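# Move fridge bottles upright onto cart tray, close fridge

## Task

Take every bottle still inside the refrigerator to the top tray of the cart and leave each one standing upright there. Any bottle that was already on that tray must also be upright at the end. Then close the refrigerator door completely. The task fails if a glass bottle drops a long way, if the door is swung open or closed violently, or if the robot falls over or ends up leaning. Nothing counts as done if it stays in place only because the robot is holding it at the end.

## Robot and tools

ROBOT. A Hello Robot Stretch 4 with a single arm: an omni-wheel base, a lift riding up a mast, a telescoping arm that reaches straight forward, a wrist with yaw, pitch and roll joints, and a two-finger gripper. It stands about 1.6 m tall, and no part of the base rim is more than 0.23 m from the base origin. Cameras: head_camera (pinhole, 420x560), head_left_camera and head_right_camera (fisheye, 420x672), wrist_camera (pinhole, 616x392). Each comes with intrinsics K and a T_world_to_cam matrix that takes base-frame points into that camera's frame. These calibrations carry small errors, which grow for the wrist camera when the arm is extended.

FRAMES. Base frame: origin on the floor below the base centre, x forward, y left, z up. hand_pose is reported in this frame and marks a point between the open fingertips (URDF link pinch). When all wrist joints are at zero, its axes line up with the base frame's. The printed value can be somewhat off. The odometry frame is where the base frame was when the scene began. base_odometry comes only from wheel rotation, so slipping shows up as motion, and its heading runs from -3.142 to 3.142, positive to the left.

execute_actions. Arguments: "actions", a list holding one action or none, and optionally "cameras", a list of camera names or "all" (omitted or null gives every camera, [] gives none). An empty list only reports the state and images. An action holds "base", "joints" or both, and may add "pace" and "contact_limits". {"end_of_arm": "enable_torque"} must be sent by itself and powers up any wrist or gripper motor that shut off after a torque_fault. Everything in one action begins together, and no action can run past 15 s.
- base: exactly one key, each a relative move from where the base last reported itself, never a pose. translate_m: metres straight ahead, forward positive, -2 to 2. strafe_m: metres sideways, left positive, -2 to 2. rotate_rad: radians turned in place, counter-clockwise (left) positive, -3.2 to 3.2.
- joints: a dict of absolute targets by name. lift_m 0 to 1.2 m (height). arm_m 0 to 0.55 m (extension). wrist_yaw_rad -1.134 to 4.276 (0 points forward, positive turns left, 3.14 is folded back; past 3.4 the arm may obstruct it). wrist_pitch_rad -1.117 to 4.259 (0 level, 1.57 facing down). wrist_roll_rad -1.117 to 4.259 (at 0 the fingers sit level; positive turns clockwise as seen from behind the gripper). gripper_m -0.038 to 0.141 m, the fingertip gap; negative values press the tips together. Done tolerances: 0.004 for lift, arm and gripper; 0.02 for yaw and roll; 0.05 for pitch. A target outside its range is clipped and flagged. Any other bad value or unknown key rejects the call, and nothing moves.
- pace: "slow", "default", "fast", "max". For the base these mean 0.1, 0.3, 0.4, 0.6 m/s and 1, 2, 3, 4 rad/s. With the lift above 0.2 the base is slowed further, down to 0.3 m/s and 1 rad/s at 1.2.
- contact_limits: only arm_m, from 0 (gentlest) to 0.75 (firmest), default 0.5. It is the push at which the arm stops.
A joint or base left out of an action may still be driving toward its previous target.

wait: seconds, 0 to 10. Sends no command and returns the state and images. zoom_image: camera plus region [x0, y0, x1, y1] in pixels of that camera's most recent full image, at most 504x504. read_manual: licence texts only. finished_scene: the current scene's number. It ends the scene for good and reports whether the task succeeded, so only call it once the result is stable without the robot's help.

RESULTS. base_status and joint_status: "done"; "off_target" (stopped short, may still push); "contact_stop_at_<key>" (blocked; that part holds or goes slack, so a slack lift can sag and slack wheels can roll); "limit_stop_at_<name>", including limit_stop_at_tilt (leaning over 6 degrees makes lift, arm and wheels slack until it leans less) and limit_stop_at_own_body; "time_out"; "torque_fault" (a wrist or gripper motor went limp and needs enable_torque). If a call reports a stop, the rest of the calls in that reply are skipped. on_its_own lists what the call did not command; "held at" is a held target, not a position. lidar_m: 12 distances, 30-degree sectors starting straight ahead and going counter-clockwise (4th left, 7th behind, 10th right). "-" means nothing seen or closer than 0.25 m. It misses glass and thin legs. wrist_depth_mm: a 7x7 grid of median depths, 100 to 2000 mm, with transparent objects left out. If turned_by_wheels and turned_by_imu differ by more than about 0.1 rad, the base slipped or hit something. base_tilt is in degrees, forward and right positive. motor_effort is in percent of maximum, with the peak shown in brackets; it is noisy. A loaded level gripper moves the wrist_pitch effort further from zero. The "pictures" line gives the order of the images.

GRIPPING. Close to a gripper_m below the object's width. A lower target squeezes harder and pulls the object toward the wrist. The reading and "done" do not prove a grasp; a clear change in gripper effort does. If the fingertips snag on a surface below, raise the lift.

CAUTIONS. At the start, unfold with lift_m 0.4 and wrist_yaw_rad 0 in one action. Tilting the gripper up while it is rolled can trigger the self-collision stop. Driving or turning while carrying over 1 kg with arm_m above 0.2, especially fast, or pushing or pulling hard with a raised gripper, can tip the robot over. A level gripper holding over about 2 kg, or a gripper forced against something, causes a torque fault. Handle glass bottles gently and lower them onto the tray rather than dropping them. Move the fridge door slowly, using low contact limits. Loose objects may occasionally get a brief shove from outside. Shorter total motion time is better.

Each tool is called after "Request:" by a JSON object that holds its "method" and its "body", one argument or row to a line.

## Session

Request:
{"method": "execute_actions", "body": {
  "actions": []
}}

Scene clock: 0.00 s.
base_odometry: x=+0.000 y=+0.000 heading=+0.000 (m, m, rad; odometry frame)
turned_by_wheels: +0.000 (rad since the last result)
turned_by_imu: +0.000 (rad since the last result)
base_tilt: forward=-0.9 right=-0.4 (deg)
lidar_m: 0.72 0.73 0.94 1.35 1.37 1.80 1.17 1.66 1.52 1.84 2.36 1.68
base_status: not commanded
joint_positions: lift_m=+0.163 arm_m=-0.003 wrist_yaw_rad=+3.061 wrist_pitch_rad=+0.019 wrist_roll_rad=+0.019 gripper_m=+0.057
joint_status: not commanded
motor_effort: lift_m=+21 arm_m=+0 wrist_yaw_rad=+1 wrist_pitch_rad=-6 wrist_roll_rad=+4 gripper_m=-3 wheel_0=-1 wheel_1=+0 wheel_2=+0 (%)
hand_pose: x=-0.1123 y=+0.1102 z=+0.3361 quat_wxyz=(+0.040, -0.009, +0.010, +0.999) (m; base frame)
wrist_depth_mm: 141 144 - - - 1983 1464 / - 143 1499 - - 1983 1499 / - 135 239 - - - 1499 / 113 142 1366 - - - 1499 / 141 - 1808 1708 - 1921 1464 / 1537 1464 207 1397 196 1308 1308 / 960 946 917 114 891 831 866
pictures: head_camera, head_left_camera, head_right_camera, wrist_camera
camera_calibration (this result's frames):
wrist_camera: T_world_to_cam=[[0.09028, 0.994927, -0.0443868, -0.0806476], [-0.0108003, -0.0435881, -0.998991, 0.402961], [-0.995858, 0.0906683, 0.00681039, 0.104807], [0, 0, 0, 1]] pos_world=[0.116005, 0.0883002, 0.398261]
Images, in order (width x height): head_camera 420x560, head_left_camera 420x672, head_right_camera 420x672, wrist_camera 616x392.

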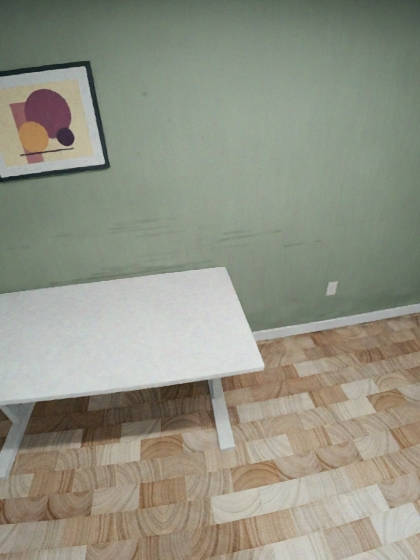

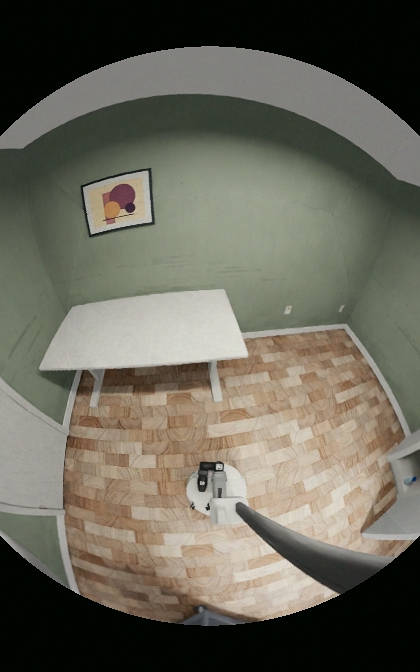

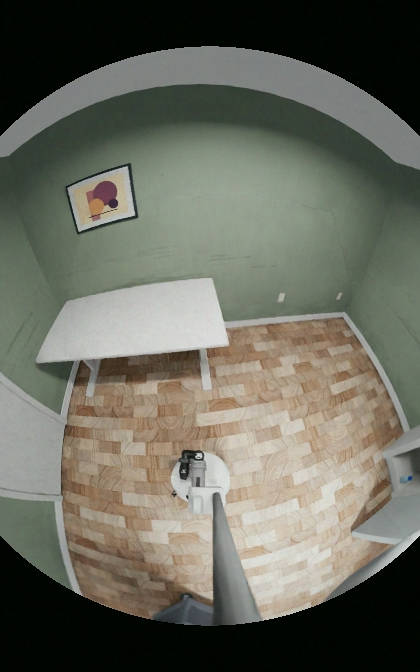

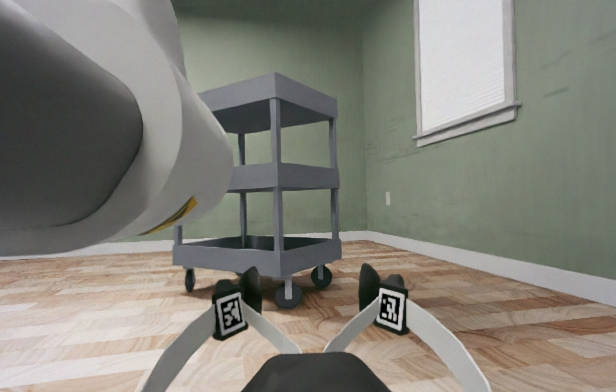

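Request:
{"method": "execute_actions", "body": {
  "actions": [
    {"base": {"rotate_rad": -1.8}, "joints": {"lift_m": 0.4, "wrist_yaw_rad": 0, "gripper_m": 0.14, "wrist_pitch_rad": 0, "wrist_roll_rad": 0}}
  ]
}}

Scene clock: 6.77 s.
base_odometry: x=+0.000 y=+0.000 heading=-1.800 (m, m, rad; odometry frame)
turned_by_wheels: -1.800 (rad since the last result)
turned_by_imu: -1.837 (rad since the last result)
base_tilt: forward=-0.9 right=-0.4 (deg)
lidar_m: 1.65 2.34 1.91 0.74 0.72 0.80 1.27 1.36 1.52 1.15 1.26 1.53
base_status: done
joint_positions: lift_m=+0.400 arm_m=-0.003 wrist_yaw_rad=+0.000 wrist_pitch_rad=+0.003 wrist_roll_rad=+0.000 gripper_m=+0.140
joint_status: all done
motor_effort: lift_m=+25(25) arm_m=+0(0) wrist_yaw_rad=-1(2) wrist_pitch_rad=-10(13) wrist_roll_rad=+1(0) gripper_m=+0(1) wheel_0=+1(8) wheel_1=+1(11) wheel_2=+1(7) (%)
hand_pose: x=+0.4568 y=-0.0873 z=+0.5771 quat_wxyz=(+1.000, +0.000, +0.001, +0.000) (m; base frame)
wrist_depth_mm: 1921 - - - 1430 - - / 1863 - - - 1430 - - / 1863 - - - 1430 - - / 1863 - - - 1430 - - / 1863 - - 1983 1430 - - / 1863 1921 1661 1863 1308 1229 - / 1537 1430 1499 114 1397 1366 1464
pictures: head_camera, head_left_camera, head_right_camera, wrist_camera
camera_calibration (this result's frames):
wrist_camera: T_world_to_cam=[[-0.00918386, -0.999636, -0.0253841, -0.064465], [0.0235559, 0.0251619, -0.999406, 0.63183], [0.99968, -0.00977635, 0.0233162, -0.242015], [0, 0, 0, 1]] pos_world=[0.226462, -0.0827055, 0.635461]
Images, in order (width x height): head_camera 420x560, head_left_camera 420x672, head_right_camera 420x672, wrist_camera 616x392.

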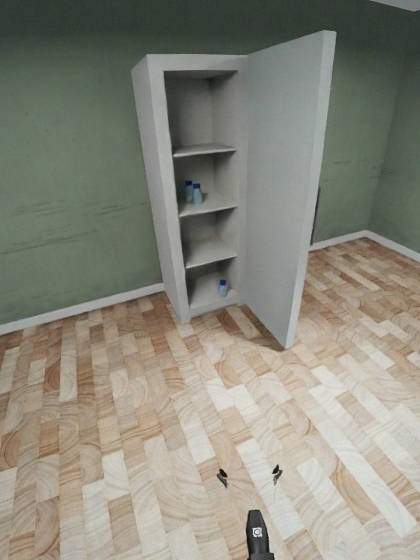

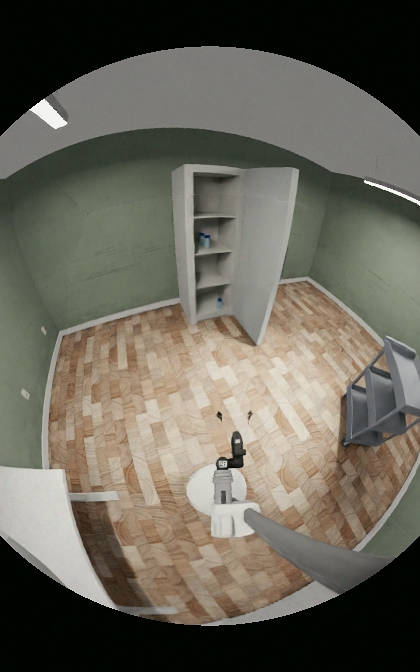

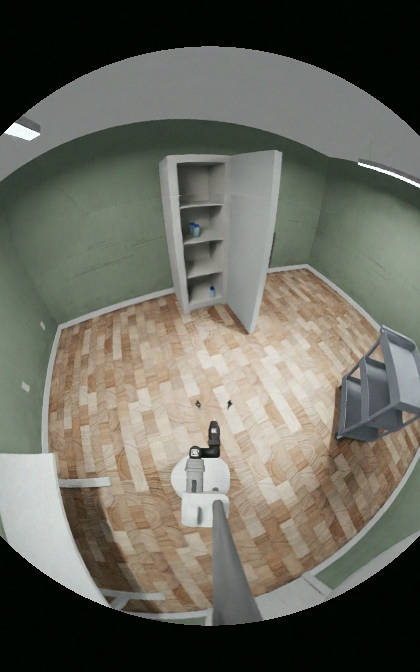

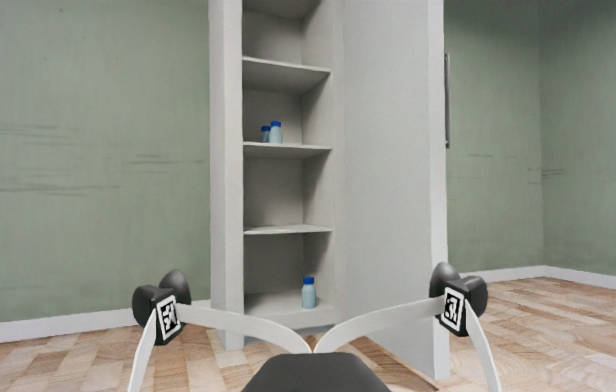

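Request:
{"method": "execute_actions", "body": {
  "actions": [
    {"base": {"translate_m": 1.15}, "joints": {"lift_m": 0.19, "wrist_pitch_rad": 0.55, "arm_m": 0.2}, "pace": "fast"}
  ],
  "cameras": ["head_camera", "wrist_camera", "head_right_camera"]
}}

Scene clock: 29.47 s.
base_odometry: x=-0.261 y=-1.120 heading=-1.799 (m, m, rad; odometry frame)
turned_by_wheels: +0.000 (rad since the last result)
turned_by_imu: -0.004 (rad since the last result)
base_tilt: forward=-0.9 right=-0.3 (deg)
lidar_m: 0.73 0.69 1.40 2.00 1.97 1.43 2.00 2.43 1.42 1.44 0.55 0.61
base_status: done
joint_positions: lift_m=+0.190 arm_m=+0.199 wrist_yaw_rad=+0.000 wrist_pitch_rad=+0.552 wrist_roll_rad=+0.000 gripper_m=+0.140
joint_status: all done
motor_effort: lift_m=+17(23) arm_m=+7(9) wrist_yaw_rad=+0(2) wrist_pitch_rad=-6(10) wrist_roll_rad=+0(2) gripper_m=+2(1) wheel_0=+1(6) wheel_1=+1(7) wheel_2=+1(14) (%)
hand_pose: x=+0.6153 y=-0.0874 z=+0.2172 quat_wxyz=(+0.962, +0.000, +0.273, +0.000) (m; base frame)
wrist_depth_mm: 609 661 715 640 418 362 297 / 640 699 759 634 442 377 306 / 621 723 715 455 477 389 314 / 496 525 521 473 508 407 325 / 418 415 433 473 544 413 336 / 370 394 439 508 477 382 345 / 413 421 433 114 433 418 353
pictures: head_camera, head_right_camera, wrist_camera
camera_calibration (this result's frames):
wrist_camera: T_world_to_cam=[[-0.0211821, -0.999637, -0.0166215, -0.0667234], [-0.501976, 0.0250116, -0.86452, 0.562407], [0.864622, -0.0099688, -0.502323, -0.194872], [0, 0, 0, 1]] pos_world=[0.449392, -0.0827085, 0.387215]
Images, in order (width x height): head_camera 420x560, head_right_camera 420x672, wrist_camera 616x392.

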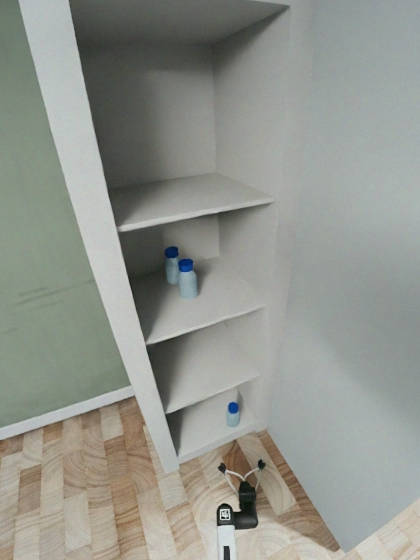

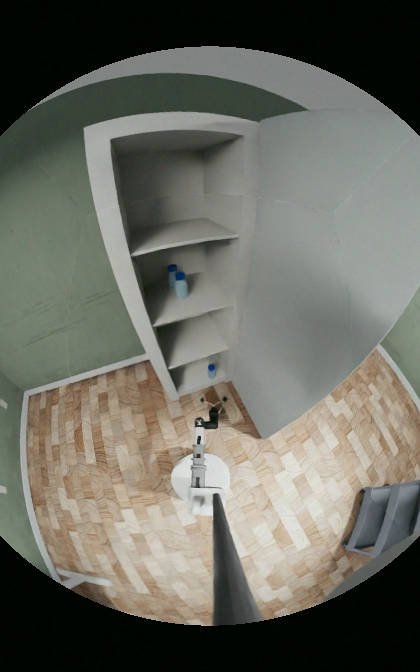

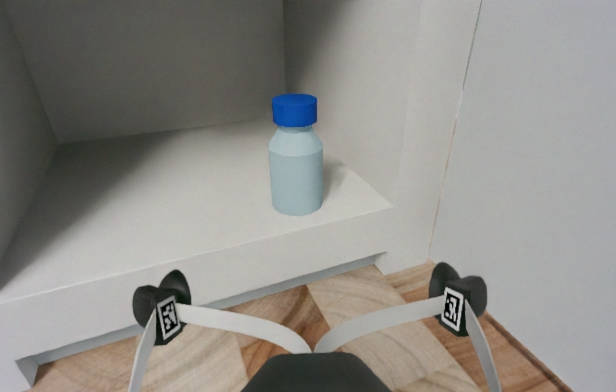

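Request:
{"method": "execute_actions", "body": {
  "actions": [
    {"base": {"strafe_m": 0.022}, "joints": {"lift_m": 0.15, "arm_m": 0.37, "gripper_m": 0.12}}
  ],
  "cameras": ["wrist_camera"]
}}

Scene clock: 37.20 s.
base_odometry: x=-0.239 y=-1.125 heading=-1.800 (m, m, rad; odometry frame)
turned_by_wheels: +0.000 (rad since the last result)
turned_by_imu: +0.002 (rad since the last result)
base_tilt: forward=-0.9 right=-0.3 (deg)
lidar_m: 0.71 0.71 1.38 1.98 1.96 1.43 2.00 2.45 1.44 1.48 0.56 0.62
base_status: done
joint_positions: lift_m=+0.150 arm_m=+0.369 wrist_yaw_rad=+0.000 wrist_pitch_rad=+0.552 wrist_roll_rad=+0.000 gripper_m=+0.120
joint_status: all done
motor_effort: lift_m=+17(16) arm_m=+7(8) wrist_yaw_rad=+0(0) wrist_pitch_rad=-7(6) wrist_roll_rad=+1(3) gripper_m=-1(0) wheel_0=+0(10) wheel_1=-2(8) wheel_2=+0(2) (%)
hand_pose: x=+0.7853 y=-0.0874 z=+0.1772 quat_wxyz=(+0.962, +0.000, +0.273, +0.000) (m; base frame)
wrist_depth_mm: 480 521 564 539 349 258 237 / 508 549 603 544 366 267 267 / 535 564 603 256 382 282 293 / 449 442 442 271 397 303 317 / 353 349 349 298 347 336 289 / 290 279 218 289 294 364 298 / 248 247 264 114 375 373 309
pictures: wrist_camera
camera_calibration (this result's frames):
wrist_camera: T_world_to_cam=[[-0.0212771, -0.999635, -0.0166228, -0.0637359], [-0.50191, 0.0250597, -0.864557, 0.61315], [0.864658, -0.0100521, -0.50226, -0.36193], [0, 0, 0, 1]] pos_world=[0.619336, -0.0827162, 0.34726]
Images, in order (width x height): wrist_camera 616x392.

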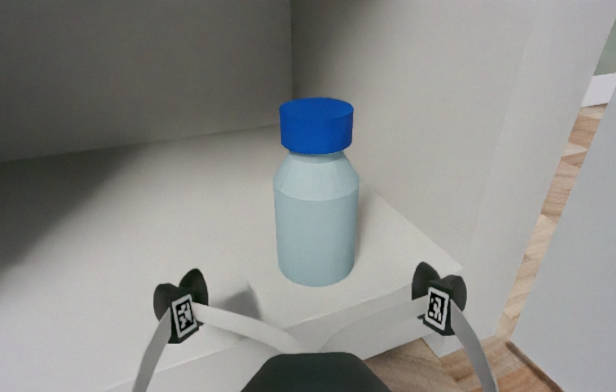

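Request:
{"method": "execute_actions", "body": {
  "actions": [
    {"joints": {"arm_m": 0.47}, "contact_limits": {"arm_m": 0.2}}
  ],
  "cameras": ["wrist_camera"]
}}

Scene clock: 42.77 s.
base_odometry: x=-0.239 y=-1.125 heading=-1.800 (m, m, rad; odometry frame)
turned_by_wheels: +0.000 (rad since the last result)
turned_by_imu: +0.002 (rad since the last result)
base_tilt: forward=-0.9 right=-0.3 (deg)
lidar_m: 0.71 0.70 1.37 2.00 1.96 1.42 1.99 2.45 1.44 1.46 0.57 0.62
base_status: not commanded
joint_positions: lift_m=+0.150 arm_m=+0.469 wrist_yaw_rad=+0.000 wrist_pitch_rad=+0.552 wrist_roll_rad=+0.000 gripper_m=+0.120
joint_status: all done
motor_effort: lift_m=+17(17) arm_m=+7(6) wrist_yaw_rad=+1(1) wrist_pitch_rad=-6(8) wrist_roll_rad=+1(3) gripper_m=+0(0) wheel_0=+0(1) wheel_1=-2(2) wheel_2=+0(0) (%)
contact_limits: arm_m 0.2
hand_pose: x=+0.8853 y=-0.0874 z=+0.1772 quat_wxyz=(+0.962, +0.000, +0.273, +0.000) (m; base frame)
wrist_depth_mm: 407 436 477 445 289 214 179 / 433 466 508 477 301 221 183 / 455 496 535 439 312 229 189 / 445 442 442 163 301 238 195 / 351 349 347 178 317 250 202 / 290 279 218 181 195 236 220 / 248 240 245 114 245 240 263
pictures: wrist_camera
camera_calibration (this result's frames):
wrist_camera: T_world_to_cam=[[-0.0213278, -0.999634, -0.0166216, -0.0615756], [-0.501949, 0.0250846, -0.864534, 0.663372], [0.864634, -0.0100954, -0.5023, -0.448392], [0, 0, 0, 1]] pos_world=[0.71936, -0.0827202, 0.347257]
Images, in order (width x height): wrist_camera 616x392.

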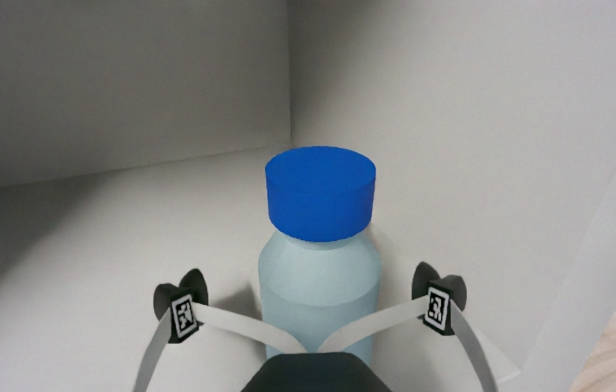

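Request:
{"method": "execute_actions", "body": {
  "actions": [
    {"joints": {"gripper_m": 0.005}}
  ],
  "cameras": ["wrist_camera"]
}}

Request:
{"method": "execute_actions", "body": {
  "actions": [
    {"joints": {"lift_m": 0.185}, "pace": "slow"}
  ],
  "cameras": ["wrist_camera"]
}}

Scene clock: 47.23 s.
base_odometry: x=-0.239 y=-1.125 heading=-1.800 (m, m, rad; odometry frame)
turned_by_wheels: +0.000 (rad since the last result)
turned_by_imu: +0.002 (rad since the last result)
base_tilt: forward=-0.9 right=-0.3 (deg)
lidar_m: 0.73 0.70 1.38 1.98 1.96 1.42 2.01 2.43 1.43 1.48 0.57 0.61
base_status: not commanded
joint_positions: lift_m=+0.150 arm_m=+0.469 wrist_yaw_rad=+0.000 wrist_pitch_rad=+0.555 wrist_roll_rad=+0.000 gripper_m=+0.006
joint_status: all done
motor_effort: lift_m=+18(17) arm_m=+7(7) wrist_yaw_rad=+0(2) wrist_pitch_rad=-18(18) wrist_roll_rad=+1(1) gripper_m=-22(21) wheel_0=+0(1) wheel_1=-2(2) wheel_2=+0(0) (%)
hand_pose: x=+0.8848 y=-0.0874 z=+0.1764 quat_wxyz=(+0.962, +0.000, +0.274, +0.000) (m; base frame)
wrist_depth_mm: 407 439 477 442 289 214 179 / 430 466 508 480 303 222 183 / 462 500 539 430 312 230 189 / 439 439 436 141 319 239 195 / 347 345 343 157 317 250 203 / 287 286 184 158 180 241 221 / 245 230 236 114 236 229 270
pictures: wrist_camera
camera_calibration (this result's frames):
wrist_camera: T_world_to_cam=[[-0.0214014, -0.999634, -0.0165501, -0.061553], [-0.504811, 0.0250934, -0.862865, 0.664601], [0.862964, -0.0101118, -0.505164, -0.446416], [0, 0, 0, 1]] pos_world=[0.719421, -0.0827216, 0.346929]
Images, in order (width x height): wrist_camera 616x392.

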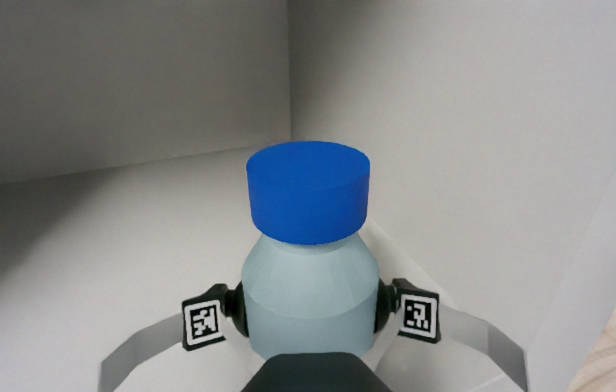

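Scene clock: 48.37 s.
base_odometry: x=-0.239 y=-1.125 heading=-1.800 (m, m, rad; odometry frame)
turned_by_wheels: +0.000 (rad since the last result)
turned_by_imu: +0.000 (rad since the last result)
base_tilt: forward=-0.9 right=-0.3 (deg)
lidar_m: 0.73 0.70 1.38 1.98 1.95 1.44 2.00 2.44 1.45 1.49 0.57 0.61
base_status: not commanded
joint_positions: lift_m=+0.185 arm_m=+0.469 wrist_yaw_rad=+0.000 wrist_pitch_rad=+0.555 wrist_roll_rad=+0.000 gripper_m=+0.006
joint_status: all done
motor_effort: lift_m=+26(27) arm_m=+7(7) wrist_yaw_rad=+0(1) wrist_pitch_rad=-18(19) wrist_roll_rad=+2(2) gripper_m=-25(23) wheel_0=-1(1) wheel_1=-2(1) wheel_2=+0(1) (%)
hand_pose: x=+0.8848 y=-0.0874 z=+0.2106 quat_wxyz=(+0.962, +0.000, +0.274, +0.000) (m; base frame)
wrist_depth_mm: 407 442 473 445 289 214 178 / 430 466 508 480 303 222 183 / 462 500 549 427 312 231 189 / 484 504 500 141 317 239 195 / 402 402 397 158 324 249 202 / 330 330 184 159 181 240 221 / 285 266 273 114 273 263 270
pictures: wrist_camera
camera_calibration (this result's frames):
wrist_camera: T_world_to_cam=[[-0.0214024, -0.999634, -0.0165489, -0.0609857], [-0.504861, 0.0250934, -0.862836, 0.694188], [0.862935, -0.0101119, -0.505214, -0.429072], [0, 0, 0, 1]] pos_world=[0.719425, -0.0827216, 0.381187]
Images, in order (width x height): wrist_camera 616x392.

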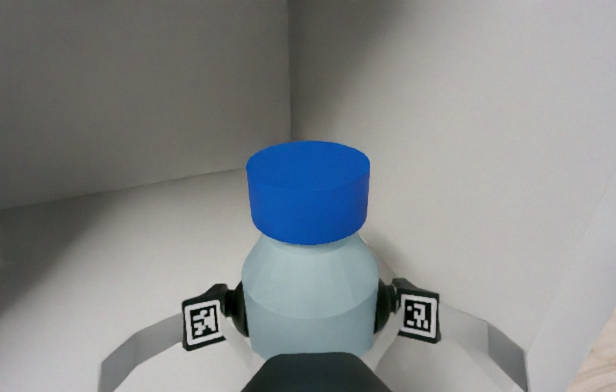

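Request:
{"method": "execute_actions", "body": {
  "actions": [
    {"base": {"translate_m": -0.2}, "joints": {"arm_m": 0.05}}
  ],
  "cameras": []
}}

Request:
{"method": "execute_actions", "body": {
  "actions": [
    {"base": {"rotate_rad": -1.9}, "joints": {"lift_m": 0.94, "arm_m": 0.0}}
  ],
  "cameras": ["head_camera", "wrist_camera", "head_left_camera"]
}}

Scene clock: 64.13 s.
base_odometry: x=-0.194 y=-0.930 heading=-1.800 (m, m, rad; odometry frame)
turned_by_wheels: +0.000 (rad since the last result)
turned_by_imu: +0.003 (rad since the last result)
base_tilt: forward=-0.9 right=-0.3 (deg)
lidar_m: 0.46 0.89 1.59 1.91 1.75 1.28 1.82 2.25 1.36 1.38 0.71 0.71
base_status: done
joint_positions: lift_m=+0.185 arm_m=+0.051 wrist_yaw_rad=+0.000 wrist_pitch_rad=+0.556 wrist_roll_rad=+0.000 gripper_m=+0.006
joint_status: all done
motor_effort: lift_m=+26(26) arm_m=-7(9) wrist_yaw_rad=+2(1) wrist_pitch_rad=-18(19) wrist_roll_rad=+3(3) gripper_m=-25(24) wheel_0=-2(4) wheel_1=-1(5) wheel_2=+0(10) (%)
hand_pose: x=+0.4672 y=-0.0875 z=+0.2106 quat_wxyz=(+0.962, +0.000, +0.274, +0.000) (m; base frame)
wrist_depth_mm: 946 917 1008 1025 723 544 439 / 1008 621 1025 960 759 564 452 / 1042 640 732 741 798 580 466 / 768 691 723 141 723 609 480 / 609 603 603 158 574 597 500 / 500 500 184 158 180 500 492 / 430 404 415 114 413 402 424
pictures: none
No camera images: the call's "cameras" was empty. Leave "cameras" out to get every camera's image.

Scene clock: 67.93 s.
base_odometry: x=-0.194 y=-0.930 heading=+2.584 (m, m, rad; odometry frame)
turned_by_wheels: -1.900 (rad since the last result)
turned_by_imu: -1.940 (rad since the last result)
base_tilt: forward=-0.9 right=-0.3 (deg)
lidar_m: 0.39 2.85 0.70 0.77 0.90 1.46 1.78 1.86 1.24 1.29 2.24 2.27
base_status: done
joint_positions: lift_m=+0.940 arm_m=+0.001 wrist_yaw_rad=+0.000 wrist_pitch_rad=+0.555 wrist_roll_rad=+0.000 gripper_m=+0.006
joint_status: all done
motor_effort: lift_m=+26(28) arm_m=-7(7) wrist_yaw_rad=+0(1) wrist_pitch_rad=-19(17) wrist_roll_rad=+2(3) gripper_m=-21(21) wheel_0=+2(6) wheel_1=+2(8) wheel_2=+2(8) (%)
hand_pose: x=+0.4173 y=-0.0875 z=+0.9656 quat_wxyz=(+0.962, +0.000, +0.274, +0.000) (m; base frame)
wrist_depth_mm: - - - - - 1921 1661 / - - 1366 1430 - - 1708 / - - - 1708 - - 1863 / - - 1808 141 - - 1863 / 1863 1808 1708 158 1756 1808 1863 / 1537 1499 185 159 181 1499 1499 / 1281 1205 1229 114 1255 1229 1281
pictures: head_camera, head_left_camera, wrist_camera
camera_calibration (this result's frames):
wrist_camera: T_world_to_cam=[[-0.0215927, -0.99963, -0.0165481, -0.0584644], [-0.504766, 0.0251877, -0.862888, 1.10967], [0.862986, -0.0102792, -0.505124, 0.355667], [0, 0, 0, 1]] pos_world=[0.251927, -0.0827369, 1.13621]
Images, in order (width x height): head_camera 420x560, head_left_camera 420x672, wrist_camera 616x392.

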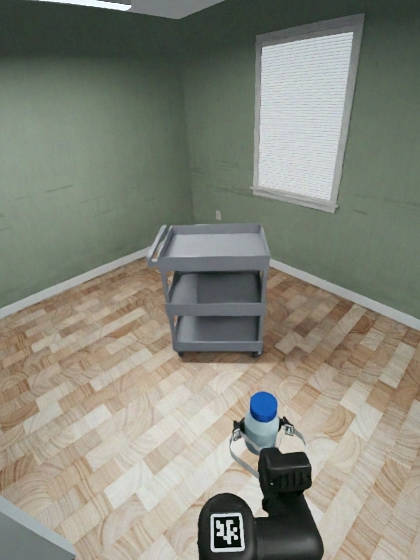

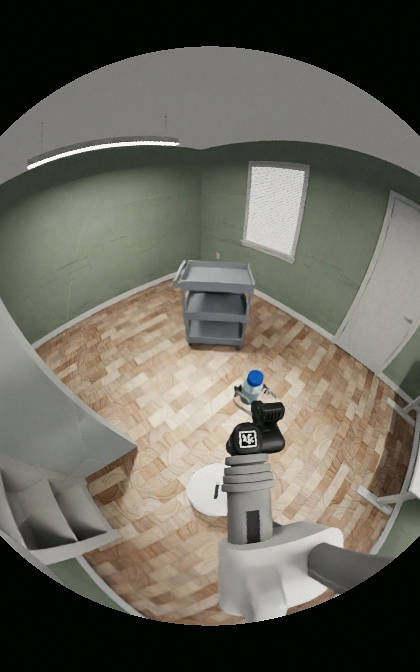

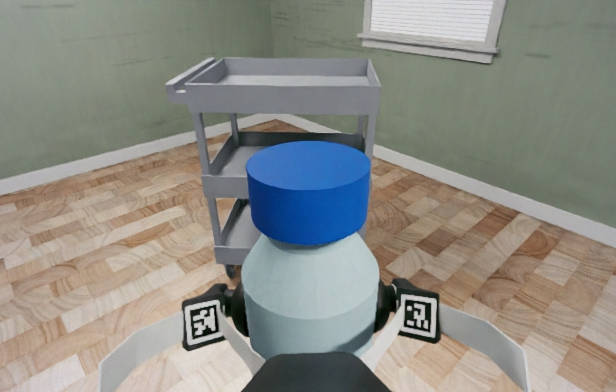

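Request:
{"method": "execute_actions", "body": {
  "actions": [
    {"base": {"translate_m": 0.85}, "joints": {"arm_m": 0.44}}
  ],
  "cameras": ["head_camera", "wrist_camera"]
}}

Scene clock: 79.07 s.
base_odometry: x=-0.915 y=-0.480 heading=+2.584 (m, m, rad; odometry frame)
turned_by_wheels: +0.000 (rad since the last result)
turned_by_imu: -0.002 (rad since the last result)
base_tilt: forward=-0.9 right=-0.3 (deg)
lidar_m: 0.50 0.54 2.23 2.32 0.83 1.49 2.44 1.73 1.72 1.91 1.70 0.52
base_status: done
joint_positions: lift_m=+0.940 arm_m=+0.439 wrist_yaw_rad=+0.000 wrist_pitch_rad=+0.555 wrist_roll_rad=+0.000 gripper_m=+0.006
joint_status: all done
motor_effort: lift_m=+26(26) arm_m=+6(7) wrist_yaw_rad=+1(1) wrist_pitch_rad=-17(17) wrist_roll_rad=+0(2) gripper_m=-18(25) wheel_0=+1(1) wheel_1=+1(7) wheel_2=+1(10) (%)
hand_pose: x=+0.8548 y=-0.0874 z=+0.9657 quat_wxyz=(+0.962, +0.000, +0.274, +0.000) (m; base frame)
wrist_depth_mm: 1397 1618 1921 1661 1336 1098 946 / 1499 1661 1983 1808 1430 1160 1008 / 1537 1808 - 1708 1499 1229 1042 / 1618 1863 - 141 1576 1308 1078 / 1708 1808 1863 158 1661 1366 1160 / 424 418 185 158 181 379 1118 / 382 359 368 114 368 357 349
pictures: head_camera, wrist_camera
camera_calibration (this result's frames):
wrist_camera: T_world_to_cam=[[-0.0214112, -0.999634, -0.0165316, -0.0491457], [-0.504817, 0.0250824, -0.862862, 1.33055], [0.862961, -0.0101294, -0.505169, -0.0218101], [0, 0, 0, 1]] pos_world=[0.689453, -0.0827221, 1.13625]
Images, in order (width x height): head_camera 420x560, wrist_camera 616x392.

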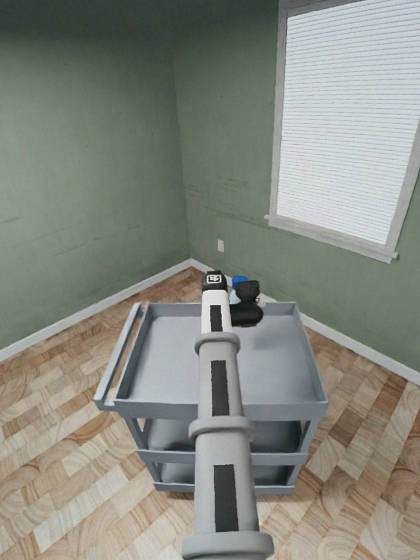

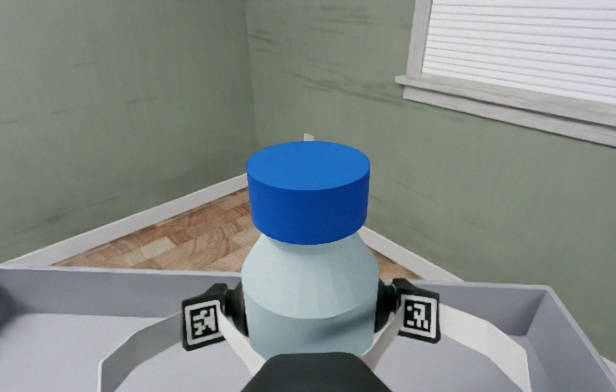

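Request:
{"method": "execute_actions", "body": {
  "actions": [
    {"joints": {"lift_m": 0.818}}
  ],
  "cameras": ["wrist_camera"]
}}

Scene clock: 84.10 s.
base_odometry: x=-0.915 y=-0.480 heading=+2.584 (m, m, rad; odometry frame)
turned_by_wheels: +0.000 (rad since the last result)
turned_by_imu: +0.002 (rad since the last result)
base_tilt: forward=-0.9 right=-0.3 (deg)
lidar_m: 0.51 0.55 2.23 2.31 0.81 1.49 2.44 1.72 1.71 1.90 1.68 0.53
base_status: not commanded
joint_positions: lift_m=+0.818 arm_m=+0.439 wrist_yaw_rad=+0.000 wrist_pitch_rad=+0.556 wrist_roll_rad=+0.000 gripper_m=+0.006
joint_status: all done
motor_effort: lift_m=+18(24) arm_m=+7(7) wrist_yaw_rad=+0(0) wrist_pitch_rad=-16(19) wrist_roll_rad=+3(2) gripper_m=-22(24) wheel_0=+1(1) wheel_1=+1(1) wheel_2=+1(1) (%)
hand_pose: x=+0.8548 y=-0.0874 z=+0.8443 quat_wxyz=(+0.962, +0.000, +0.274, +0.000) (m; base frame)
wrist_depth_mm: 1430 1618 1863 1661 1336 1098 946 / 1499 1708 - 1808 1397 1160 991 / 1576 1808 - 1808 1499 1229 1042 / 351 345 338 141 330 327 324 / 347 347 343 157 329 338 329 / 287 286 184 159 181 283 285 / 245 231 236 114 236 229 243
pictures: wrist_camera
camera_calibration (this result's frames):
wrist_camera: T_world_to_cam=[[-0.0214149, -0.999634, -0.016527, -0.0511541], [-0.505006, 0.0250825, -0.862752, 1.22585], [0.86285, -0.0101295, -0.505358, -0.0828629], [0, 0, 0, 1]] pos_world=[0.689462, -0.0827221, 1.01488]
Images, in order (width x height): wrist_camera 616x392.

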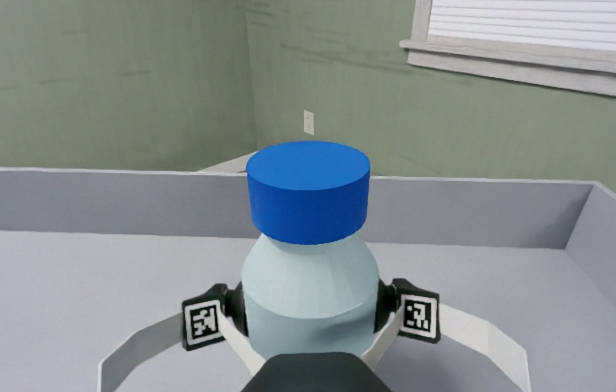

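Request:
{"method": "execute_actions", "body": {
  "actions": [
    {"joints": {"lift_m": 0.813, "gripper_m": 0.04}, "pace": "slow"}
  ],
  "cameras": []
}}

Request:
{"method": "execute_actions", "body": {
  "actions": [
    {"joints": {"lift_m": 0.817, "gripper_m": 0.125}}
  ],
  "cameras": ["wrist_camera"]
}}

Scene clock: 88.40 s.
base_odometry: x=-0.915 y=-0.480 heading=+2.584 (m, m, rad; odometry frame)
turned_by_wheels: +0.000 (rad since the last result)
turned_by_imu: +0.002 (rad since the last result)
base_tilt: forward=-0.8 right=-0.3 (deg)
lidar_m: 0.51 0.54 2.23 2.32 0.82 1.48 2.43 1.73 1.72 1.92 1.69 0.54
base_status: not commanded
joint_positions: lift_m=+0.813 arm_m=+0.439 wrist_yaw_rad=+0.000 wrist_pitch_rad=+0.553 wrist_roll_rad=+0.000 gripper_m=+0.040
joint_status: all done
motor_effort: lift_m=+17(17) arm_m=+7(6) wrist_yaw_rad=+0(1) wrist_pitch_rad=-11(18) wrist_roll_rad=+1(1) gripper_m=-12(23) wheel_0=+1(1) wheel_1=+1(1) wheel_2=+1(1) (%)
hand_pose: x=+0.8551 y=-0.0874 z=+0.8398 quat_wxyz=(+0.962, +0.000, +0.273, +0.000) (m; base frame)
wrist_depth_mm: 1430 1661 1863 1708 1336 1098 946 / 1464 1708 - 1808 1430 1182 991 / 1537 1808 - 1708 1499 1229 1042 / 351 343 338 151 329 325 322 / 343 343 342 168 338 336 324 / 285 282 191 171 189 279 279 / 243 234 234 114 238 233 240
pictures: none
No camera images: the call's "cameras" was empty. Leave "cameras" out to get every camera's image.

Scene clock: 90.17 s.
base_odometry: x=-0.915 y=-0.480 heading=+2.584 (m, m, rad; odometry frame)
turned_by_wheels: +0.000 (rad since the last result)
turned_by_imu: +0.001 (rad since the last result)
base_tilt: forward=-0.9 right=-0.3 (deg)
lidar_m: 0.51 0.52 2.22 2.30 0.82 1.46 2.45 1.69 1.70 1.89 1.69 0.54
base_status: not commanded
joint_positions: lift_m=+0.817 arm_m=+0.439 wrist_yaw_rad=+0.000 wrist_pitch_rad=+0.552 wrist_roll_rad=+0.000 gripper_m=+0.125
joint_status: all done
motor_effort: lift_m=+25(28) arm_m=+7(7) wrist_yaw_rad=+1(0) wrist_pitch_rad=-8(16) wrist_roll_rad=+2(1) gripper_m=+3(10) wheel_0=+1(1) wheel_1=+1(1) wheel_2=+1(1) (%)
hand_pose: x=+0.8553 y=-0.0874 z=+0.8435 quat_wxyz=(+0.962, +0.000, +0.273, +0.000) (m; base frame)
wrist_depth_mm: 1397 1618 1863 1661 1336 1118 960 / 1499 1756 1983 1808 1397 1160 976 / 1576 1808 - 1756 1464 1229 1042 / 351 345 343 160 329 325 322 / 351 347 347 178 343 338 329 / 289 278 202 180 216 276 286 / 248 239 245 114 244 239 243
pictures: wrist_camera
camera_calibration (this result's frames):
wrist_camera: T_world_to_cam=[[-0.0213609, -0.999634, -0.0165983, -0.0511424], [-0.502147, 0.0250833, -0.864418, 1.22439], [0.864518, -0.01013, -0.502499, -0.0875322], [0, 0, 0, 1]] pos_world=[0.689405, -0.0827222, 1.01355]
Images, in order (width x height): wrist_camera 616x392.

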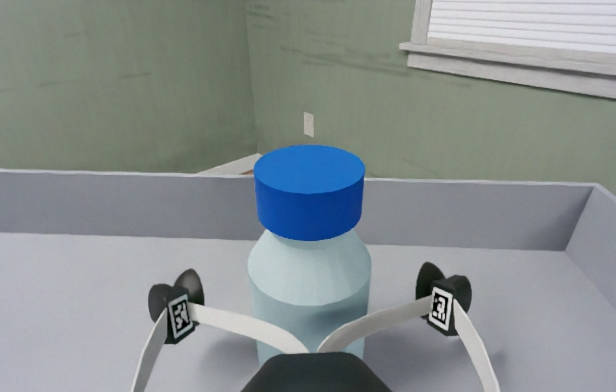

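Request:
{"method": "execute_actions", "body": {
  "actions": [
    {"joints": {"lift_m": 0.95, "arm_m": 0.3}}
  ],
  "cameras": []
}}

Request:
{"method": "execute_actions", "body": {
  "actions": [
    {"base": {"translate_m": -0.47}, "joints": {"arm_m": 0.0, "gripper_m": 0.135}, "pace": "fast"}
  ],
  "cameras": ["head_camera"]
}}

Request:
{"method": "execute_actions", "body": {
  "actions": [
    {"base": {"rotate_rad": 2.271}, "pace": "fast"}
  ],
  "cameras": ["head_camera", "wrist_camera"]
}}

Scene clock: 108.50 s.
base_odometry: x=-0.915 y=-0.480 heading=+2.584 (m, m, rad; odometry frame)
turned_by_wheels: +0.000 (rad since the last result)
turned_by_imu: +0.002 (rad since the last result)
base_tilt: forward=-0.9 right=-0.3 (deg)
lidar_m: 0.51 0.56 2.23 2.32 0.83 1.49 2.41 1.73 1.72 1.91 1.70 0.54
base_status: not commanded
joint_positions: lift_m=+0.950 arm_m=+0.301 wrist_yaw_rad=+0.000 wrist_pitch_rad=+0.552 wrist_roll_rad=+0.000 gripper_m=+0.125
joint_status: all done
motor_effort: lift_m=+24(27) arm_m=-7(6) wrist_yaw_rad=+0(0) wrist_pitch_rad=-7(8) wrist_roll_rad=+2(1) gripper_m=+4(2) wheel_0=+1(1) wheel_1=+2(1) wheel_2=+1(1) (%)
hand_pose: x=+0.7178 y=-0.0874 z=+0.9766 quat_wxyz=(+0.962, +0.000, +0.273, +0.000) (m; base frame)
wrist_depth_mm: 1499 1708 1921 1756 1430 1182 1042 / 1576 1808 - 1983 1537 1255 1060 / 1618 1863 - - 1618 1336 1118 / 1708 1983 - - 1708 1430 1182 / 512 544 539 368 521 512 1255 / 466 449 220 384 430 424 1281 / 399 384 394 114 394 389 375
pictures: none
No camera images: the call's "cameras" was empty. Leave "cameras" out to get every camera's image.

Scene clock: 111.23 s.
base_odometry: x=-0.516 y=-0.729 heading=+2.584 (m, m, rad; odometry frame)
turned_by_wheels: +0.000 (rad since the last result)
turned_by_imu: +0.004 (rad since the last result)
base_tilt: forward=-0.9 right=-0.3 (deg)
lidar_m: 0.98 1.06 2.57 0.64 0.81 1.17 2.05 2.14 1.42 1.64 2.00 1.02
base_status: done
joint_positions: lift_m=+0.950 arm_m=+0.001 wrist_yaw_rad=+0.000 wrist_pitch_rad=+0.552 wrist_roll_rad=+0.000 gripper_m=+0.135
joint_status: all done
motor_effort: lift_m=+24(25) arm_m=-7(8) wrist_yaw_rad=+1(0) wrist_pitch_rad=-9(7) wrist_roll_rad=+2(1) gripper_m=+2(1) wheel_0=-1(7) wheel_1=-1(6) wheel_2=+0(12) (%)
hand_pose: x=+0.4177 y=-0.0875 z=+0.9766 quat_wxyz=(+0.962, +0.000, +0.273, +0.000) (m; base frame)
wrist_depth_mm: 1983 - - - - 1708 1464 / - - - - - 1808 1537 / - 917 842 831 1042 1863 1576 / - - 1366 1366 - - 1661 / 1863 1921 1025 1025 1708 1863 1661 / 1576 1397 1160 1308 1336 1430 1537 / 1308 1281 1255 114 1308 1255 1281
pictures: head_camera
Images, in order (width x height): head_camera 420x560.

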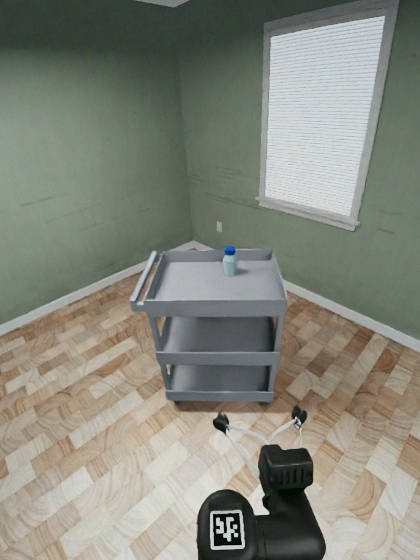

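Scene clock: 113.80 s.
base_odometry: x=-0.516 y=-0.729 heading=-1.429 (m, m, rad; odometry frame)
turned_by_wheels: +2.271 (rad since the last result)
turned_by_imu: +2.321 (rad since the last result)
base_tilt: forward=-0.9 right=-0.3 (deg)
lidar_m: 1.15 1.77 2.26 1.58 1.42 1.92 2.02 0.99 0.98 2.57 2.47 0.63
base_status: done
joint_positions: lift_m=+0.950 arm_m=+0.001 wrist_yaw_rad=+0.000 wrist_pitch_rad=+0.552 wrist_roll_rad=+0.000 gripper_m=+0.135
joint_status: not commanded
motor_effort: lift_m=+23(24) arm_m=-7(7) wrist_yaw_rad=+1(1) wrist_pitch_rad=-8(8) wrist_roll_rad=+3(3) gripper_m=-5(3) wheel_0=-2(5) wheel_1=-1(6) wheel_2=-1(8) (%)
hand_pose: x=+0.4178 y=-0.0874 z=+0.9767 quat_wxyz=(+0.962, +0.000, +0.273, +0.000) (m; base frame)
wrist_depth_mm: 1366 1336 991 1229 931 574 402 / 1464 1499 976 1229 946 574 397 / 1618 1576 1138 1464 1008 574 399 / 1756 1756 1229 1281 1060 585 399 / 1863 1756 1576 1661 1160 585 404 / 1537 1464 1255 1366 917 484 404 / 1308 1281 1308 114 1042 549 442
pictures: head_camera, wrist_camera
camera_calibration (this result's frames):
wrist_camera: T_world_to_cam=[[-0.0213695, -0.999634, -0.016601, -0.0582741], [-0.501966, 0.0250879, -0.864523, 1.11986], [0.864623, -0.0101413, -0.502318, 0.357407], [0, 0, 0, 1]] pos_world=[0.251862, -0.0827231, 1.14671]
Images, in order (width x height): head_camera 420x560, wrist_camera 616x392.

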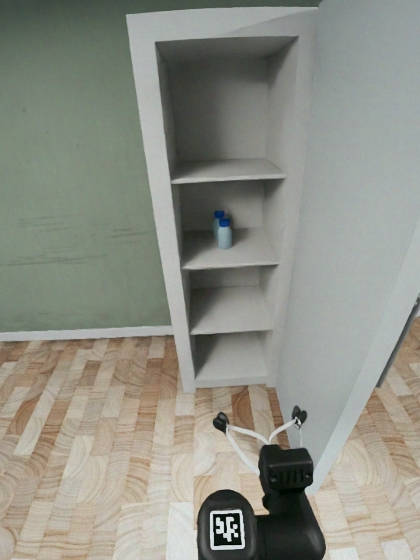

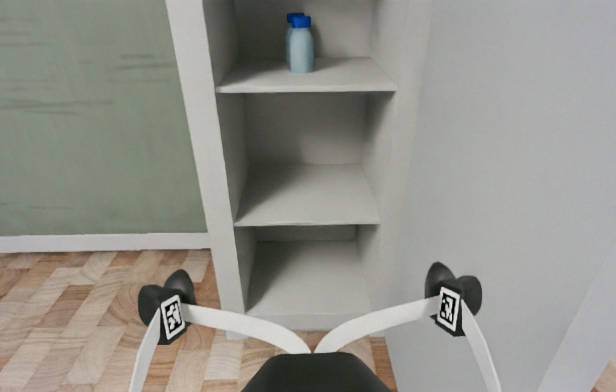

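Request:
{"method": "execute_actions", "body": {
  "actions": [
    {"base": {"translate_m": 0.62}, "joints": {"arm_m": 0.12}, "pace": "fast"}
  ],
  "cameras": ["head_camera", "wrist_camera"]
}}

Scene clock: 121.17 s.
base_odometry: x=-0.428 y=-1.343 heading=-1.428 (m, m, rad; odometry frame)
turned_by_wheels: +0.000 (rad since the last result)
turned_by_imu: -0.001 (rad since the last result)
base_tilt: forward=-0.9 right=-0.3 (deg)
lidar_m: 0.52 0.54 1.54 2.17 1.72 1.91 2.65 1.43 2.96 0.33 0.34 0.49
base_status: done
joint_positions: lift_m=+0.950 arm_m=+0.119 wrist_yaw_rad=+0.000 wrist_pitch_rad=+0.552 wrist_roll_rad=+0.000 gripper_m=+0.135
joint_status: all done
motor_effort: lift_m=+23(23) arm_m=+7(7) wrist_yaw_rad=+0(2) wrist_pitch_rad=-10(8) wrist_roll_rad=+2(2) gripper_m=+2(4) wheel_0=+1(7) wheel_1=+0(10) wheel_2=+2(11) (%)
hand_pose: x=+0.5353 y=-0.0874 z=+0.9767 quat_wxyz=(+0.962, +0.000, +0.273, +0.000) (m; base frame)
wrist_depth_mm: 336 512 554 554 559 452 320 / 334 508 591 469 603 452 320 / 332 508 609 373 603 452 319 / 332 436 439 402 442 415 322 / 324 349 349 347 347 347 322 / 291 276 277 287 282 278 287 / 329 462 707 114 707 436 329
pictures: head_camera, wrist_camera
camera_calibration (this result's frames):
wrist_camera: T_world_to_cam=[[-0.0212771, -0.999636, -0.0166027, -0.0557879], [-0.501894, 0.0250421, -0.864566, 1.17887], [0.864667, -0.0100627, -0.502244, 0.255711], [0, 0, 0, 1]] pos_world=[0.369375, -0.0827158, 1.14671]
Images, in order (width x height): head_camera 420x560, wrist_camera 616x392.

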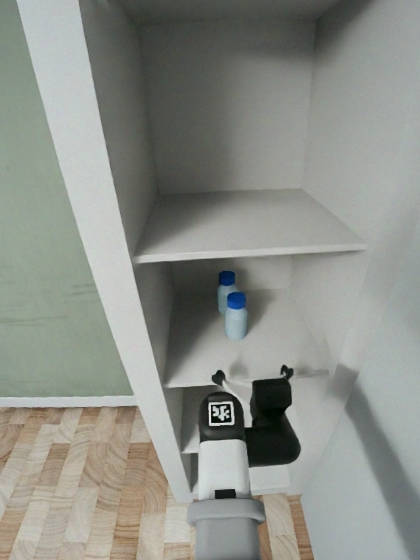

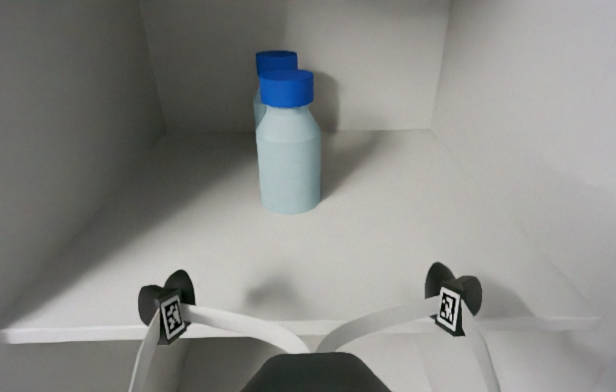

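Request:
{"method": "execute_actions", "body": {
  "actions": [
    {"base": {"strafe_m": 0.022}, "joints": {"arm_m": 0.2}}
  ],
  "cameras": []
}}

Request:
{"method": "execute_actions", "body": {
  "actions": [
    {"joints": {"arm_m": 0.336}, "contact_limits": {"arm_m": 0.2}}
  ],
  "cameras": ["wrist_camera"]
}}

Scene clock: 130.90 s.
base_odometry: x=-0.407 y=-1.340 heading=-1.429 (m, m, rad; odometry frame)
turned_by_wheels: +0.000 (rad since the last result)
turned_by_imu: +0.001 (rad since the last result)
base_tilt: forward=-0.9 right=-0.3 (deg)
lidar_m: 0.52 0.53 1.52 2.14 1.68 1.91 2.65 1.45 1.50 0.35 0.38 0.52
base_status: done
joint_positions: lift_m=+0.950 arm_m=+0.199 wrist_yaw_rad=+0.000 wrist_pitch_rad=+0.552 wrist_roll_rad=+0.000 gripper_m=+0.135
joint_status: all done
motor_effort: lift_m=+23(23) arm_m=+7(5) wrist_yaw_rad=-1(1) wrist_pitch_rad=-6(7) wrist_roll_rad=+2(3) gripper_m=+3(1) wheel_0=-1(10) wheel_1=-2(7) wheel_2=+0(3) (%)
hand_pose: x=+0.6153 y=-0.0874 z=+0.9767 quat_wxyz=(+0.962, +0.000, +0.273, +0.000) (m; base frame)
wrist_depth_mm: 306 466 480 480 480 473 349 / 304 462 517 399 525 492 349 / 303 459 549 294 554 500 349 / 301 418 442 307 436 439 353 / 301 349 347 330 345 345 332 / 281 271 268 287 268 267 286 / 248 240 246 114 245 238 245
pictures: none
No camera images: the call's "cameras" was empty. Leave "cameras" out to get every camera's image.

Scene clock: 132.37 s.
base_odometry: x=-0.407 y=-1.340 heading=-1.429 (m, m, rad; odometry frame)
turned_by_wheels: +0.000 (rad since the last result)
turned_by_imu: +0.001 (rad since the last result)
base_tilt: forward=-0.9 right=-0.4 (deg)
lidar_m: 0.52 0.53 1.52 2.15 1.70 1.90 2.64 1.44 1.47 0.35 0.37 0.51
base_status: not commanded
joint_positions: lift_m=+0.950 arm_m=+0.335 wrist_yaw_rad=+0.000 wrist_pitch_rad=+0.552 wrist_roll_rad=+0.000 gripper_m=+0.135
joint_status: all done
motor_effort: lift_m=+23(23) arm_m=+7(5) wrist_yaw_rad=-1(1) wrist_pitch_rad=-6(9) wrist_roll_rad=+3(2) gripper_m=+2(0) wheel_0=-1(1) wheel_1=-1(1) wheel_2=+0(0) (%)
contact_limits: arm_m 0.2
hand_pose: x=+0.7513 y=-0.0874 z=+0.9767 quat_wxyz=(+0.962, +0.000, +0.273, +0.000) (m; base frame)
wrist_depth_mm: 310 351 355 355 357 359 343 / 307 379 379 375 384 387 345 / 307 404 413 270 415 418 347 / 306 418 436 158 436 430 349 / 304 349 347 174 345 345 332 / 281 271 216 175 216 267 286 / 247 239 245 114 244 237 245
pictures: wrist_camera
camera_calibration (this result's frames):
wrist_camera: T_world_to_cam=[[-0.0212826, -0.999636, -0.0166031, -0.0511891], [-0.501877, 0.025045, -0.864576, 1.28727], [0.864677, -0.0100677, -0.502227, 0.0689316], [0, 0, 0, 1]] pos_world=[0.585359, -0.0827163, 1.14671]
Images, in order (width x height): wrist_camera 616x392.

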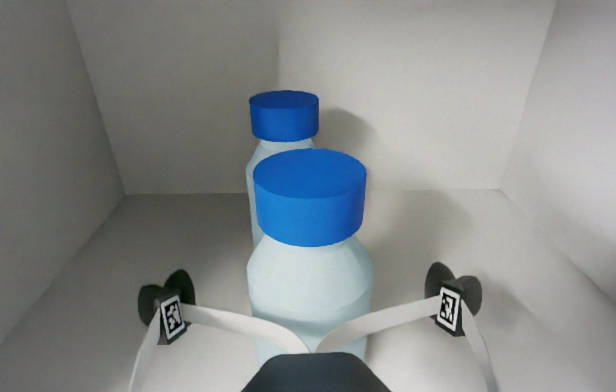

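Request:
{"method": "execute_actions", "body": {
  "actions": [
    {"joints": {"gripper_m": 0.005, "arm_m": 0.331}}
  ],
  "cameras": ["wrist_camera"]
}}

Request:
{"method": "execute_actions", "body": {
  "actions": [
    {"joints": {"lift_m": 0.975}, "pace": "slow"}
  ],
  "cameras": ["wrist_camera"]
}}

Scene clock: 137.97 s.
base_odometry: x=-0.407 y=-1.340 heading=-1.429 (m, m, rad; odometry frame)
turned_by_wheels: +0.000 (rad since the last result)
turned_by_imu: +0.002 (rad since the last result)
base_tilt: forward=-0.9 right=-0.3 (deg)
lidar_m: 0.53 0.54 1.52 2.16 1.70 1.88 2.65 1.43 1.48 0.35 0.38 0.52
base_status: not commanded
joint_positions: lift_m=+0.950 arm_m=+0.332 wrist_yaw_rad=+0.000 wrist_pitch_rad=+0.556 wrist_roll_rad=+0.000 gripper_m=+0.006
joint_status: all done
motor_effort: lift_m=+23(23) arm_m=-7(7) wrist_yaw_rad=+0(0) wrist_pitch_rad=-19(20) wrist_roll_rad=+1(0) gripper_m=-20(21) wheel_0=-1(1) wheel_1=-1(2) wheel_2=+0(0) (%)
hand_pose: x=+0.7482 y=-0.0874 z=+0.9757 quat_wxyz=(+0.962, +0.000, +0.274, +0.000) (m; base frame)
wrist_depth_mm: 310 353 355 359 359 359 347 / 309 382 382 379 384 389 345 / 307 404 415 270 418 421 345 / 306 410 433 139 407 427 349 / 303 343 342 155 340 340 325 / 278 285 185 156 180 283 283 / 244 230 236 114 234 228 241
pictures: wrist_camera
camera_calibration (this result's frames):
wrist_camera: T_world_to_cam=[[-0.0213952, -0.999635, -0.0165165, -0.0512833], [-0.505352, 0.0250676, -0.862549, 1.28548], [0.862648, -0.0101077, -0.505704, 0.0760319], [0, 0, 0, 1]] pos_world=[0.582935, -0.0827199, 1.14639]
Images, in order (width x height): wrist_camera 616x392.

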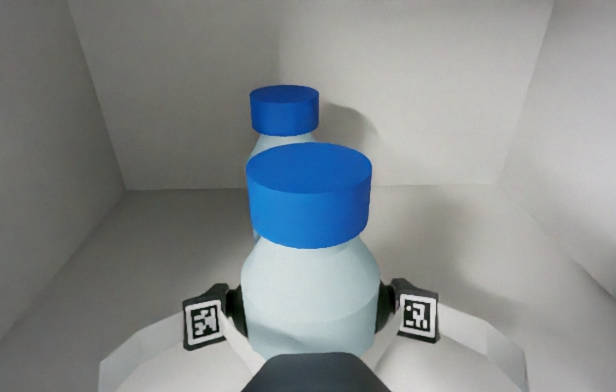

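Scene clock: 138.97 s.
base_odometry: x=-0.407 y=-1.340 heading=-1.429 (m, m, rad; odometry frame)
turned_by_wheels: +0.000 (rad since the last result)
turned_by_imu: +0.000 (rad since the last result)
base_tilt: forward=-0.9 right=-0.3 (deg)
lidar_m: 0.52 0.53 1.52 2.15 1.70 1.90 2.65 1.44 1.48 0.36 0.38 0.53
base_status: not commanded
joint_positions: lift_m=+0.975 arm_m=+0.332 wrist_yaw_rad=+0.000 wrist_pitch_rad=+0.556 wrist_roll_rad=+0.000 gripper_m=+0.006
joint_status: all done
motor_effort: lift_m=+27(27) arm_m=-7(8) wrist_yaw_rad=+0(0) wrist_pitch_rad=-19(17) wrist_roll_rad=+2(1) gripper_m=-25(25) wheel_0=-1(1) wheel_1=-2(2) wheel_2=+0(0) (%)
hand_pose: x=+0.7482 y=-0.0874 z=+1.0004 quat_wxyz=(+0.962, +0.000, +0.274, +0.000) (m; base frame)
wrist_depth_mm: 310 353 355 357 359 362 345 / 309 382 384 387 387 392 345 / 307 407 415 282 421 421 347 / 306 436 445 139 445 449 347 / 304 382 382 155 379 377 349 / 298 317 184 156 180 315 315 / 271 256 262 114 262 253 268
pictures: wrist_camera
camera_calibration (this result's frames):
wrist_camera: T_world_to_cam=[[-0.0213952, -0.999635, -0.016517, -0.0508744], [-0.505338, 0.0250678, -0.862557, 1.30681], [0.862656, -0.0101079, -0.50569, 0.0885163], [0, 0, 0, 1]] pos_world=[0.582933, -0.08272, 1.17112]
Images, in order (width x height): wrist_camera 616x392.

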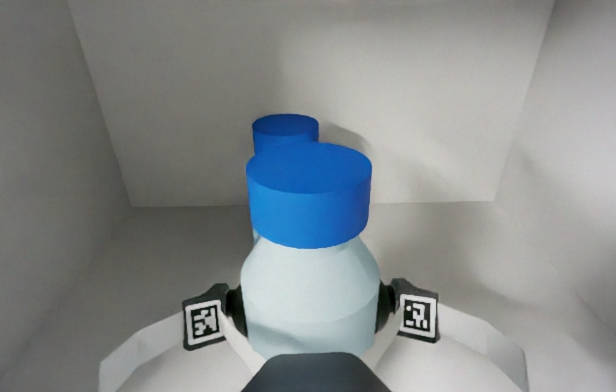

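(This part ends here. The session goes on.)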